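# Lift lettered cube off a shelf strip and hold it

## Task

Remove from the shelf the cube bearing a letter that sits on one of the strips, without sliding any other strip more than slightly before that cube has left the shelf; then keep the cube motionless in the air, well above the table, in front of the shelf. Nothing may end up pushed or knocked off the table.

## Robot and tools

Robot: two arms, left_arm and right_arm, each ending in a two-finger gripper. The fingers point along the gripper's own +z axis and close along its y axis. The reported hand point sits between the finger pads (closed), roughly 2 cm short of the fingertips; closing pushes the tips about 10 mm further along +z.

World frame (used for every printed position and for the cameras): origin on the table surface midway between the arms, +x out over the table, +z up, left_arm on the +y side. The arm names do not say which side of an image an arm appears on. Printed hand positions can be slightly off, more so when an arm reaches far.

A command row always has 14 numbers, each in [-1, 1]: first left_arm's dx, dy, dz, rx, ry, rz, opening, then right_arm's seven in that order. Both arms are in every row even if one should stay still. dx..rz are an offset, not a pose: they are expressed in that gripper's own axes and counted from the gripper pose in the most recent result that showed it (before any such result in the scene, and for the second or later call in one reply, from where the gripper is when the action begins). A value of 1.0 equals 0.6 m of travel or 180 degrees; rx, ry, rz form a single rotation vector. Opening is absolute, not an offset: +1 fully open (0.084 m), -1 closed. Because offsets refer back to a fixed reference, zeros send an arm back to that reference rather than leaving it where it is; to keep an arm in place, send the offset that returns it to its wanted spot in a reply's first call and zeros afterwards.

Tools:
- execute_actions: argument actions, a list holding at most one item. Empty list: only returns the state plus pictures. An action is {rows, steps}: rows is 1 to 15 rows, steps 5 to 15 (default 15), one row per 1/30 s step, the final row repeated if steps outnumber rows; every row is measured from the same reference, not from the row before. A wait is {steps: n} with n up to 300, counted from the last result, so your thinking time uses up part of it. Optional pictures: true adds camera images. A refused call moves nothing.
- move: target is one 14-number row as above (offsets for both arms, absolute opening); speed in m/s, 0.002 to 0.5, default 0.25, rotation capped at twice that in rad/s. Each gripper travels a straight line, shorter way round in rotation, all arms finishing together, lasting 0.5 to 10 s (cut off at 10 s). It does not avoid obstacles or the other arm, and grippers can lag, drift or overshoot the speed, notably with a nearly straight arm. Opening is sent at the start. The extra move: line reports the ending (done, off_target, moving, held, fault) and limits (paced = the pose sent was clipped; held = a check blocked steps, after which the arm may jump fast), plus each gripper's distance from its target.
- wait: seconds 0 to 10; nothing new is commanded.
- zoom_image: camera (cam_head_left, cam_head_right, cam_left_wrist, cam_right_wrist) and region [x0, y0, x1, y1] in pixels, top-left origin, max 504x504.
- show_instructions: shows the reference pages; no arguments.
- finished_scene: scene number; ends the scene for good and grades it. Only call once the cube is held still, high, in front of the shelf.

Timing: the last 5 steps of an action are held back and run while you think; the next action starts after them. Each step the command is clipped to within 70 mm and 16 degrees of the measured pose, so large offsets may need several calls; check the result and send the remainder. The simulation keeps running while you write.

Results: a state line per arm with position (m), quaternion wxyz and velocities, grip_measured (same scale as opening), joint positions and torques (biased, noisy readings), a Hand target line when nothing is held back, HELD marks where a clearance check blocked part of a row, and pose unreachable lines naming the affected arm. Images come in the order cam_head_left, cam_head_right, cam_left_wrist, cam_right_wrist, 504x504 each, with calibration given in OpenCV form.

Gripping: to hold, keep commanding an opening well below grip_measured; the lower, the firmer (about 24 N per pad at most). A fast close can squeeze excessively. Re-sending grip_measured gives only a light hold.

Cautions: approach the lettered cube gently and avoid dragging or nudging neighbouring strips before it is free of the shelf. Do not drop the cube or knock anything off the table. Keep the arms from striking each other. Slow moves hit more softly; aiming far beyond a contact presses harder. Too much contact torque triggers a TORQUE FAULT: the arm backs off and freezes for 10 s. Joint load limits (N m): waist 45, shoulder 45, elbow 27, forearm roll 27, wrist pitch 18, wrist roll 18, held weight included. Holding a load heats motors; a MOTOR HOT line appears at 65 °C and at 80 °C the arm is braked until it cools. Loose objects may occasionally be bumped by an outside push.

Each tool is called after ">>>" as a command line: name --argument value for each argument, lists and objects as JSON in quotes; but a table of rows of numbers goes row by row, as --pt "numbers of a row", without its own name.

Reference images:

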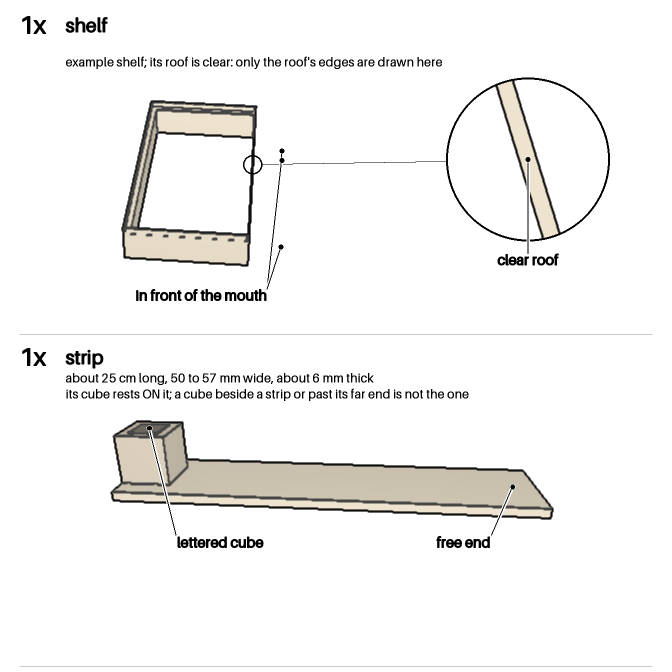

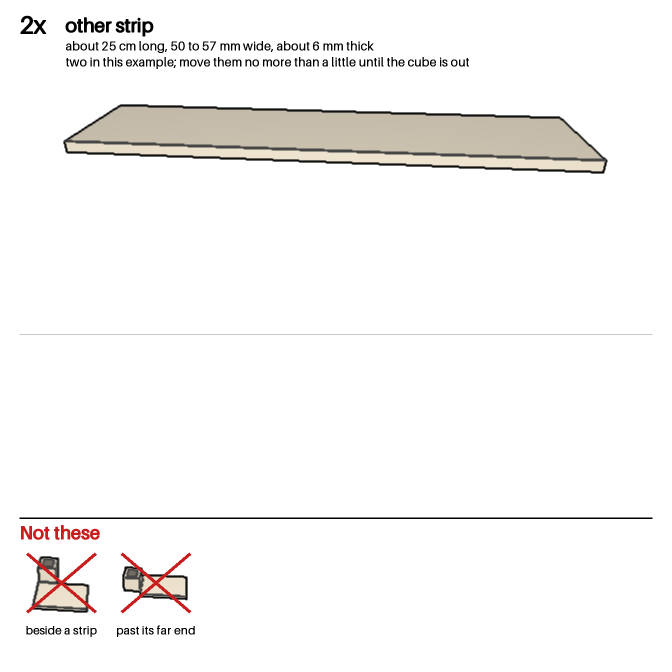

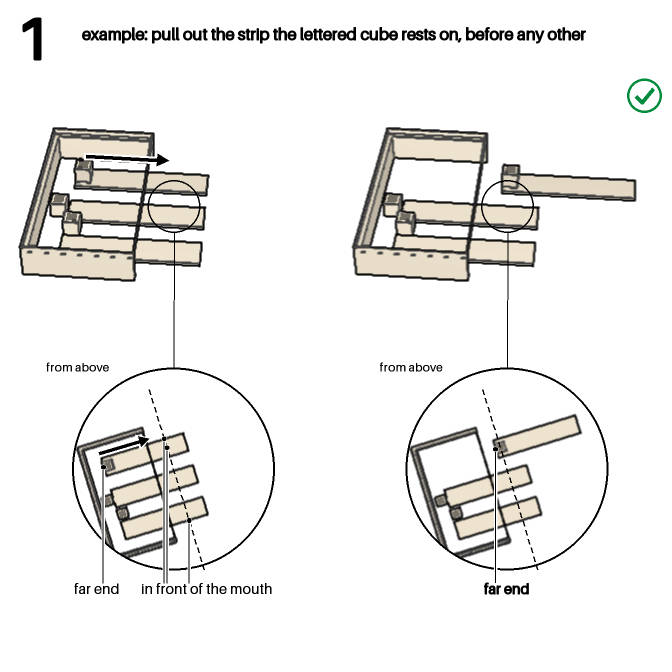

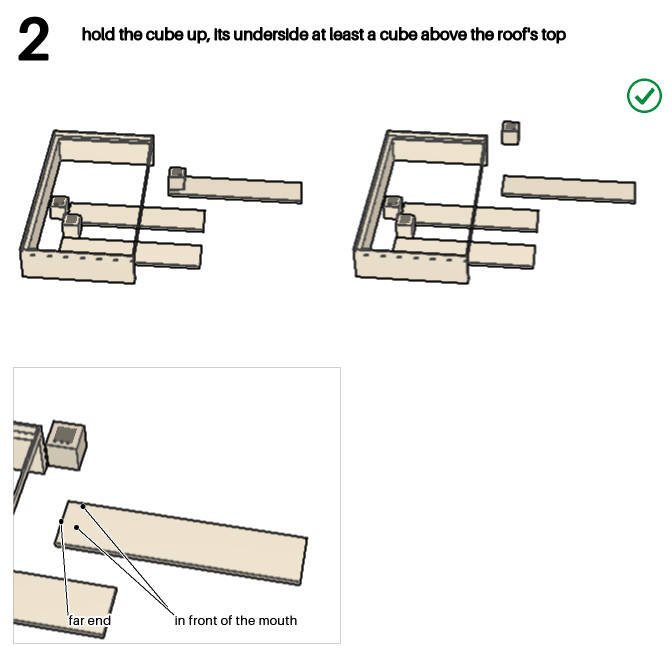

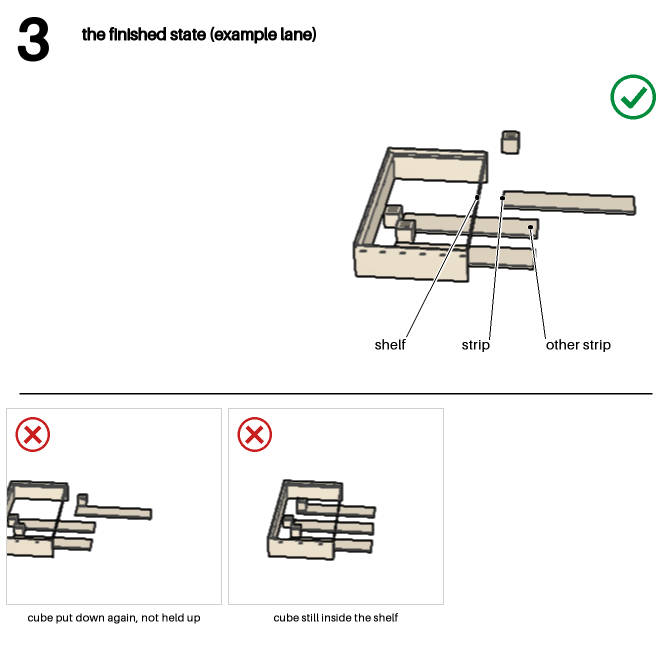

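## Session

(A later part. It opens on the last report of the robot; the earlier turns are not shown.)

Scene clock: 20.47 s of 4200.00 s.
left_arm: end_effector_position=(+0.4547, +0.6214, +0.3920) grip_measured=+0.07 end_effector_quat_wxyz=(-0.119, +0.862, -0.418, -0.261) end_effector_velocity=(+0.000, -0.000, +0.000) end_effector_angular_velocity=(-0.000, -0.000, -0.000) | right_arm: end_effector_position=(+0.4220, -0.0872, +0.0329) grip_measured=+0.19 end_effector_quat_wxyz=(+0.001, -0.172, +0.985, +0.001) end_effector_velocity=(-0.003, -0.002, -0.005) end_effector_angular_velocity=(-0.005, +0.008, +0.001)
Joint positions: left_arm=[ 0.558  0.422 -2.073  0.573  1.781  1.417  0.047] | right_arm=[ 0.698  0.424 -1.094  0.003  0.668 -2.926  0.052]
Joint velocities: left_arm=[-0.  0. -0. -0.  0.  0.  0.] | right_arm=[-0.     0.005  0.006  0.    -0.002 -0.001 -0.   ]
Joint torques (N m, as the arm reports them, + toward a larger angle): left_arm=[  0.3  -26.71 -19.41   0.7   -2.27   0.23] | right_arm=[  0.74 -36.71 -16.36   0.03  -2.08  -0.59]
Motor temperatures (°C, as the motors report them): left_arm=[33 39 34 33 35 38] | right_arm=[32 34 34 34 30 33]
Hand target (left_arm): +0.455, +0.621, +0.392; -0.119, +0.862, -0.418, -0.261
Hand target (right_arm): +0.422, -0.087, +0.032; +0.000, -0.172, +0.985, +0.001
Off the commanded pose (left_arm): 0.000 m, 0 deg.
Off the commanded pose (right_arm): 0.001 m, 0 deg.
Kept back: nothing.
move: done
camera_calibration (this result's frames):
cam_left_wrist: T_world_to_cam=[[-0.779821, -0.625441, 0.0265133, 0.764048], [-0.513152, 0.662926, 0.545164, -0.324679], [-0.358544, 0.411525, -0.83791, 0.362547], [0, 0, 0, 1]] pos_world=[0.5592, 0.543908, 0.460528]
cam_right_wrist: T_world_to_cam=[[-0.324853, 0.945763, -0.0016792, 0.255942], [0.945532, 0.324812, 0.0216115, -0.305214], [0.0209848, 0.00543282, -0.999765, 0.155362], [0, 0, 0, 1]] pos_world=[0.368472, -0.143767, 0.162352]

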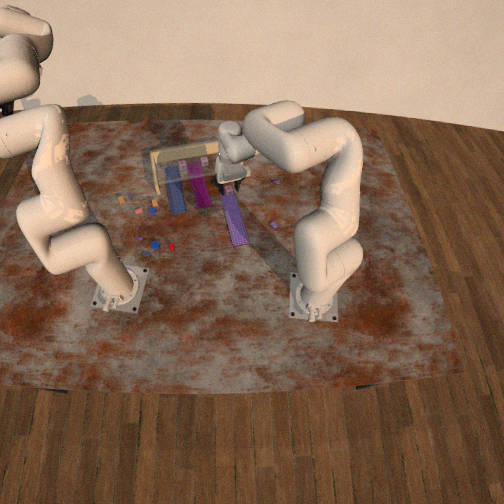

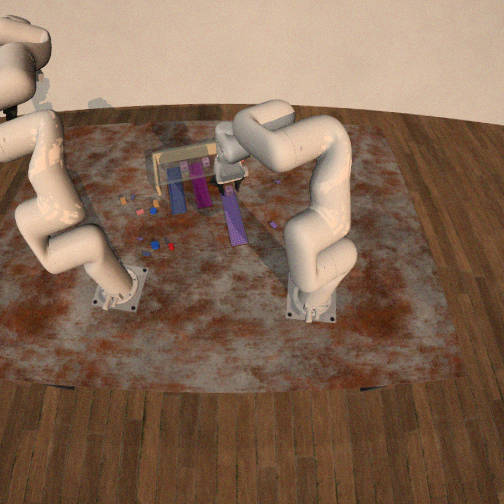

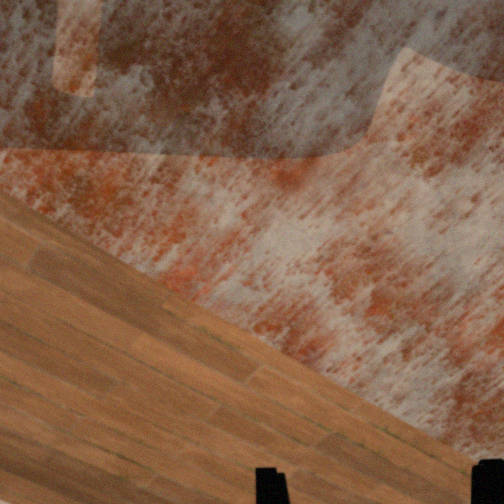

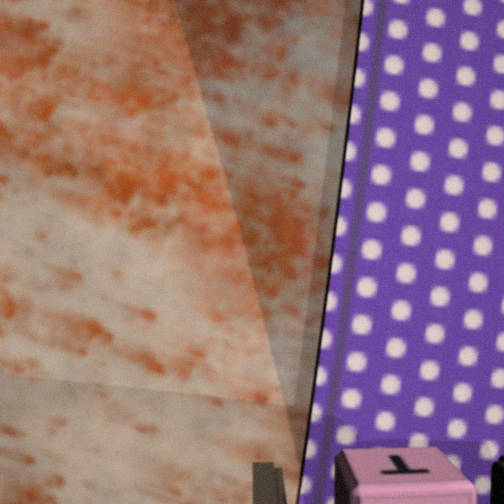

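>>> execute_actions --actions '[{"rows": [[0,0,0,0,0,0,0.08,0,0,0.0015,0,0,0,0.1],[0,0,0,0,0,0,0.08,0,0,0.0015,0,0,0,0.0],[0,0,0,0,0,0,0.08,0,0,0.0015,0,0,0,-0.1],[0,0,0,0,0,0,0.08,0,0,0.0015,0,0,0,-0.18],[0,0,0,0,0,0,0.08,0,0,0.0015,0,0,0,-0.25],[0,0,0,0,0,0,0.08,0,0,0.0015,0,0,0,-0.31],[0,0,0,0,0,0,0.08,0,0,0.0015,0,0,0,-0.37],[0,0,0,0,0,0,0.08,0,0,0.0015,0,0,0,-0.43],[0,0,0,0,0,0,0.08,0,0,0.0015,0,0,0,-0.5],[0,0,0,0,0,0,0.08,0,0,0.0015,0,0,0,-0.57],[0,0,0,0,0,0,0.08,0,0,0.0015,0,0,0,-0.64],[0,0,0,0,0,0,0.08,0,0,0.0015,0,0,0,-0.7]], "steps": 15}]' --pictures false

>>> wait --seconds 0.1

Scene clock: 21.10 s of 4200.00 s.
left_arm: end_effector_position=(+0.4547, +0.6214, +0.3920) grip_measured=+0.07 end_effector_quat_wxyz=(-0.119, +0.862, -0.418, -0.261) end_effector_velocity=(-0.000, -0.000, -0.000) end_effector_angular_velocity=(-0.000, +0.000, +0.001) | right_arm: end_effector_position=(+0.4220, -0.0871, +0.0321) grip_measured=-0.37 end_effector_quat_wxyz=(+0.001, -0.172, +0.985, +0.001) end_effector_velocity=(-0.001, -0.000, -0.001) end_effector_angular_velocity=(-0.001, +0.002, +0.001)
Joint positions: left_arm=[ 0.558  0.422 -2.073  0.573  1.781  1.417  0.047] | right_arm=[ 0.698  0.425 -1.094  0.003  0.666 -2.926  0.028]
Joint velocities: left_arm=[-0.     0.    -0.    -0.     0.    -0.001  0.   ] | right_arm=[ 0.001  0.001  0.001 -0.     0.     0.    -0.   ]
Joint torques (N m, as the arm reports them, + toward a larger angle): left_arm=[  0.32 -26.46 -19.17   0.67  -2.22   0.24] | right_arm=[  0.82 -36.37 -16.18   0.05  -2.02  -0.51]
Motor temperatures (°C, as the motors report them): left_arm=[33 39 34 33 35 38] | right_arm=[32 34 34 34 30 33]
Steps of this call (steps 1 to 9: nothing new was sent; steps 10 to 19: the first 10 steps of this action). Readings (end_effector_position):
10: left_arm (+0.4547, +0.6214, +0.3920) | right_arm (+0.4216, -0.0874, +0.0323)
11: left_arm (+0.4547, +0.6214, +0.3920) | right_arm (+0.4217, -0.0873, +0.0323)
13: left_arm (+0.4547, +0.6214, +0.3920) | right_arm (+0.4219, -0.0872, +0.0322)
17: left_arm (+0.4547, +0.6214, +0.3920) | right_arm (+0.4220, -0.0872, +0.0320)
19: the state above

Scene clock: 21.37 s of 4200.00 s.
left_arm: end_effector_position=(+0.4547, +0.6214, +0.3920) grip_measured=+0.07 end_effector_quat_wxyz=(-0.119, +0.862, -0.418, -0.261) end_effector_velocity=(+0.000, +0.000, +0.000) end_effector_angular_velocity=(+0.001, -0.002, -0.001) | right_arm: end_effector_position=(+0.4220, -0.0872, +0.0320) grip_measured=-0.37 end_effector_quat_wxyz=(+0.001, -0.172, +0.985, +0.001) end_effector_velocity=(-0.001, +0.001, -0.001) end_effector_angular_velocity=(-0.001, +0.001, +0.002)
Joint positions: left_arm=[ 0.558  0.422 -2.073  0.573  1.781  1.417  0.047] | right_arm=[ 0.698  0.425 -1.094  0.003  0.666 -2.926  0.028]
Joint velocities: left_arm=[-0.     0.    -0.001 -0.    -0.001  0.     0.   ] | right_arm=[0.002 0.001 0.    0.    0.    0.    0.   ]
Joint torques (N m, as the arm reports them, + toward a larger angle): left_arm=[  0.23 -27.08 -19.65   0.63  -2.31   0.06] | right_arm=[  0.71 -36.36 -16.15   0.13  -2.12  -0.49]
Motor temperatures (°C, as the motors report them): left_arm=[33 39 34 33 35 38] | right_arm=[32 34 34 34 30 33]
Hand target (left_arm): +0.455, +0.621, +0.392; -0.119, +0.862, -0.418, -0.261
Hand target (right_arm): +0.422, -0.087, +0.032; +0.001, -0.172, +0.985, +0.001
Off the commanded pose (left_arm): 0.000 m, 0 deg.
Off the commanded pose (right_arm): 0.000 m, 0 deg.
Kept back: nothing.
Steps of this call (steps 1 to 5: the last 5 steps of your previous action; steps 6 to 8: nothing new was sent). Readings (end_effector_position):
1: left_arm (+0.4547, +0.6214, +0.3920) | right_arm (+0.4220, -0.0872, +0.0320)
2: left_arm (+0.4547, +0.6214, +0.3920) | right_arm (+0.4220, -0.0872, +0.0320)
4: left_arm (+0.4547, +0.6214, +0.3920) | right_arm (+0.4220, -0.0872, +0.0320)
8: the state above
camera_calibration (this result's frames):
cam_left_wrist: T_world_to_cam=[[-0.779821, -0.625441, 0.0265135, 0.764048], [-0.513152, 0.662926, 0.545164, -0.32468], [-0.358544, 0.411525, -0.83791, 0.362547], [0, 0, 0, 1]] pos_world=[0.5592, 0.543908, 0.460528]
cam_right_wrist: T_world_to_cam=[[-0.324854, 0.945763, -0.00166743, 0.255934], [0.94553, 0.324813, 0.0216551, -0.30521], [0.0210222, 0.00545814, -0.999764, 0.15447], [0, 0, 0, 1]] pos_world=[0.36848, -0.14376, 0.16147]

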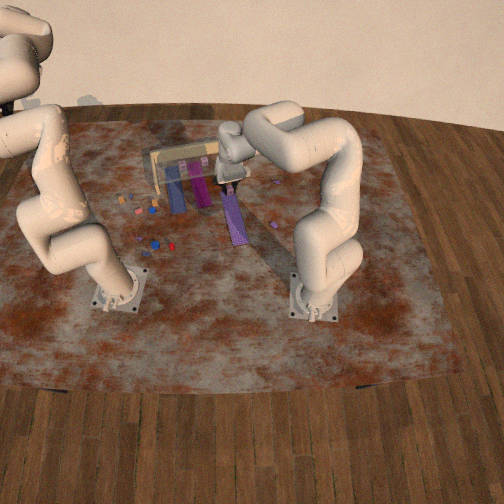

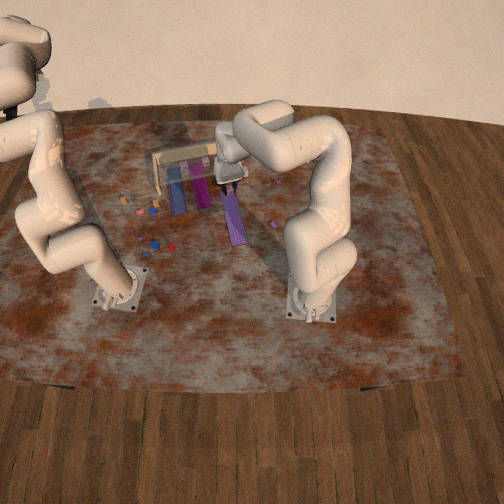

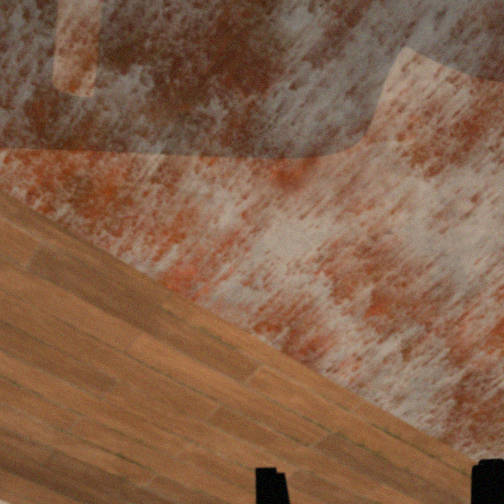

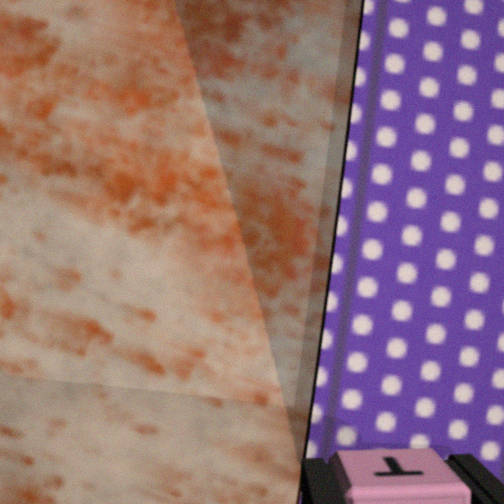

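>>> move --target '[0,0,0,0,0,0,0.08, 0.04,0,-0.23,0,0,0,-0.7]' --speed 0.2

Scene clock: 22.77 s of 4200.00 s.
left_arm: end_effector_position=(+0.4547, +0.6214, +0.3920) grip_measured=+0.07 end_effector_quat_wxyz=(-0.119, +0.862, -0.418, -0.261) end_effector_velocity=(-0.000, -0.000, -0.000) end_effector_angular_velocity=(-0.000, +0.001, -0.000) | right_arm: end_effector_position=(+0.3993, -0.0958, +0.1689) grip_measured=-0.37 end_effector_quat_wxyz=(+0.000, -0.172, +0.985, +0.001) end_effector_velocity=(+0.001, +0.002, +0.006) end_effector_angular_velocity=(+0.005, -0.008, +0.002)
Joint positions: left_arm=[ 0.558  0.422 -2.073  0.573  1.781  1.417  0.047] | right_arm=[ 0.707  0.119 -1.11   0.002  0.99  -2.915  0.028]
Joint velocities: left_arm=[-0.     0.     0.001  0.     0.     0.    -0.   ] | right_arm=[ 0.002 -0.006 -0.007 -0.     0.004  0.    -0.   ]
Joint torques (N m, as the arm reports them, + toward a larger angle): left_arm=[  0.29 -26.6  -19.46   0.6   -2.17   0.27] | right_arm=[  0.8  -31.28 -18.93  -0.1   -1.96  -0.57]
Motor temperatures (°C, as the motors report them): left_arm=[33 39 34 33 35 38] | right_arm=[32 34 34 34 30 33]
Hand target (left_arm): +0.455, +0.621, +0.392; -0.119, +0.862, -0.418, -0.261
Hand target (right_arm): +0.400, -0.096, +0.170; +0.001, -0.172, +0.985, +0.001
Off the commanded pose (left_arm): 0.000 m, 0 deg.
Off the commanded pose (right_arm): 0.001 m, 0 deg.
Kept back: nothing.
move: done
camera_calibration (this result's frames):
cam_left_wrist: T_world_to_cam=[[-0.779821, -0.625441, 0.0265135, 0.764048], [-0.513152, 0.662926, 0.545164, -0.324679], [-0.358544, 0.411525, -0.83791, 0.362547], [0, 0, 0, 1]] pos_world=[0.5592, 0.543908, 0.460528]
cam_right_wrist: T_world_to_cam=[[-0.324589, 0.945852, -0.00227177, 0.256986], [0.945651, 0.324568, 0.0199781, -0.283633], [0.0196337, 0.00433638, -0.999798, 0.292273], [0, 0, 0, 1]] pos_world=[0.345895, -0.15228, 0.298465]

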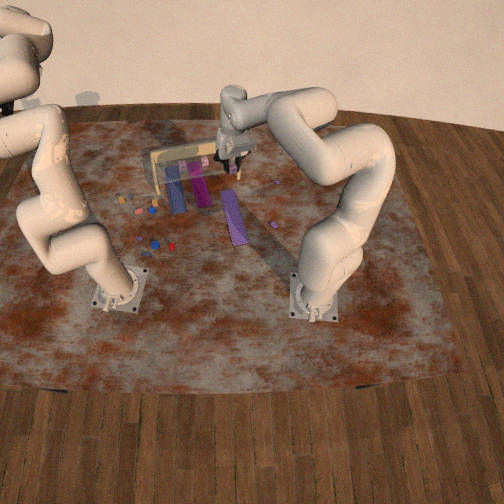

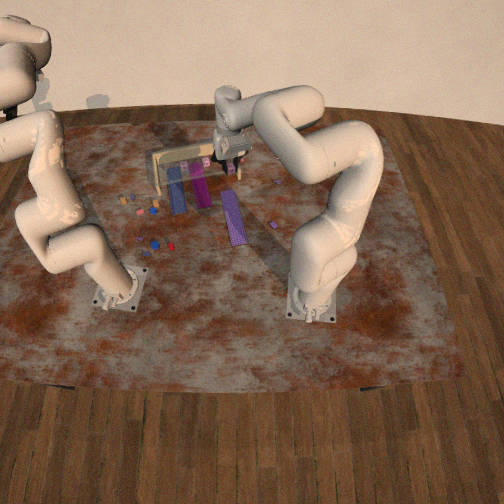

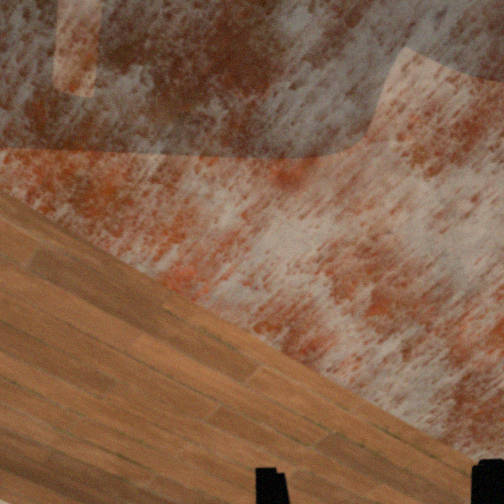

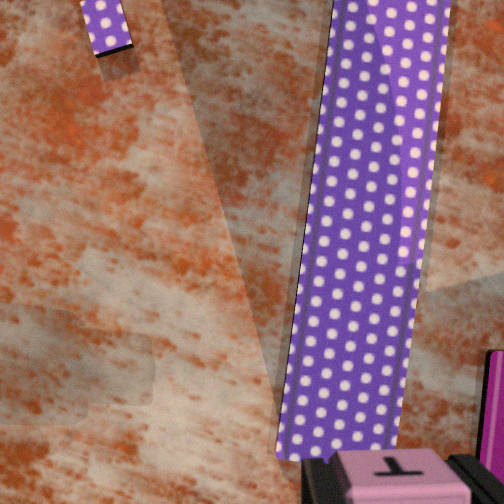

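The cube is held in the air in front of the shelf. I'll let it settle for a moment before ending the scene.

>>> wait --seconds 1.0

Scene clock: 23.83 s of 4200.00 s.
left_arm: end_effector_position=(+0.4547, +0.6214, +0.3920) grip_measured=+0.07 end_effector_quat_wxyz=(-0.119, +0.862, -0.418, -0.261) end_effector_velocity=(-0.000, -0.000, -0.000) end_effector_angular_velocity=(-0.001, +0.000, +0.001) | right_arm: end_effector_position=(+0.3996, -0.0956, +0.1698) grip_measured=-0.37 end_effector_quat_wxyz=(+0.001, -0.172, +0.985, +0.001) end_effector_velocity=(-0.001, +0.000, -0.001) end_effector_angular_velocity=(-0.002, +0.003, +0.001)
Joint positions: left_arm=[ 0.558  0.422 -2.073  0.573  1.781  1.417  0.047] | right_arm=[ 0.707  0.118 -1.111  0.002  0.99  -2.915  0.028]
Joint velocities: left_arm=[ 0.    -0.     0.001 -0.001  0.    -0.     0.   ] | right_arm=[ 0.001  0.003  0.     0.     0.     0.    -0.   ]
Joint torques (N m, as the arm reports them, + toward a larger angle): left_arm=[  0.44 -26.66 -19.5    0.64  -2.13   0.15] | right_arm=[  0.61 -31.63 -18.85   0.13  -1.96  -0.53]
Motor temperatures (°C, as the motors report them): left_arm=[33 39 34 33 35 38] | right_arm=[32 34 35 34 30 33]
Hand target (left_arm): +0.455, +0.621, +0.392; -0.119, +0.862, -0.418, -0.261
Hand target (right_arm): +0.400, -0.096, +0.170; +0.001, -0.172, +0.985, +0.001
Off the commanded pose (left_arm): 0.000 m, 0 deg.
Off the commanded pose (right_arm): 0.000 m, 0 deg.
Kept back: nothing.
Steps of this call (steps 1 to 32: nothing new was sent). Readings (end_effector_position):
1: left_arm (+0.4547, +0.6214, +0.3920) | right_arm (+0.3993, -0.0958, +0.1691)
2: left_arm (+0.4547, +0.6214, +0.3920) | right_arm (+0.3994, -0.0957, +0.1692)
4: left_arm (+0.4547, +0.6214, +0.3920) | right_arm (+0.3995, -0.0957, +0.1695)
8: left_arm (+0.4547, +0.6214, +0.3920) | right_arm (+0.3995, -0.0956, +0.1696)
32: the state above
camera_calibration (this result's frames):
cam_left_wrist: T_world_to_cam=[[-0.779821, -0.625441, 0.0265136, 0.764048], [-0.513152, 0.662926, 0.545164, -0.32468], [-0.358544, 0.411525, -0.83791, 0.362547], [0, 0, 0, 1]] pos_world=[0.5592, 0.543908, 0.460528]
cam_right_wrist: T_world_to_cam=[[-0.324623, 0.945842, -0.00184944, 0.256814], [0.945608, 0.324585, 0.0217075, -0.2843], [0.0211322, 0.0052979, -0.999763, 0.29265], [0, 0, 0, 1]] pos_world=[0.346019, -0.152176, 0.299227]

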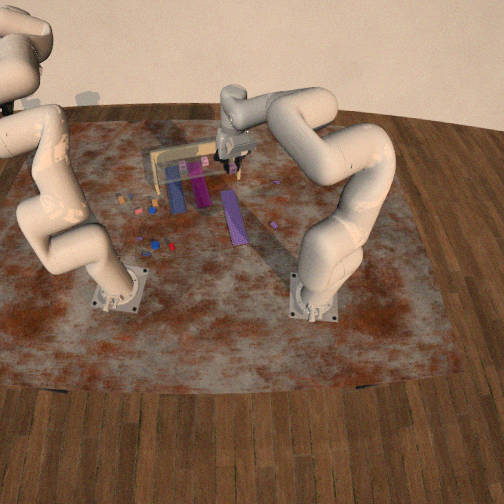

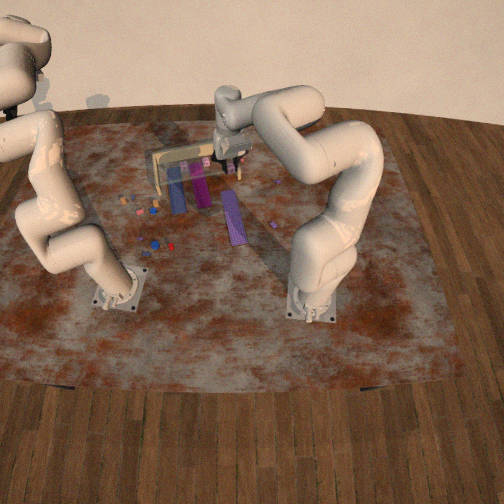

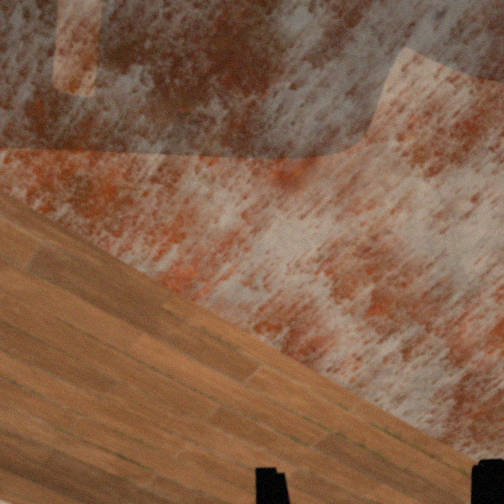

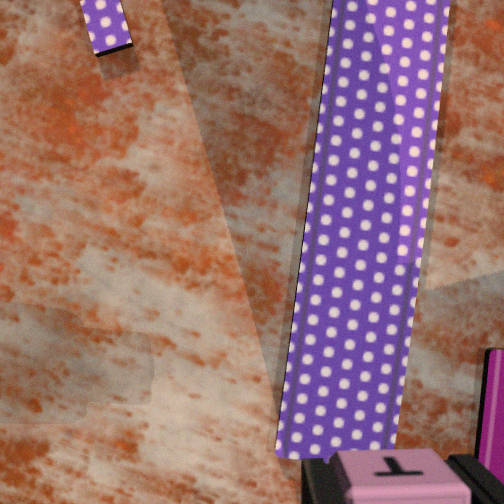

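>>> finished_scene --scene 1

The scene is finished: the task was done.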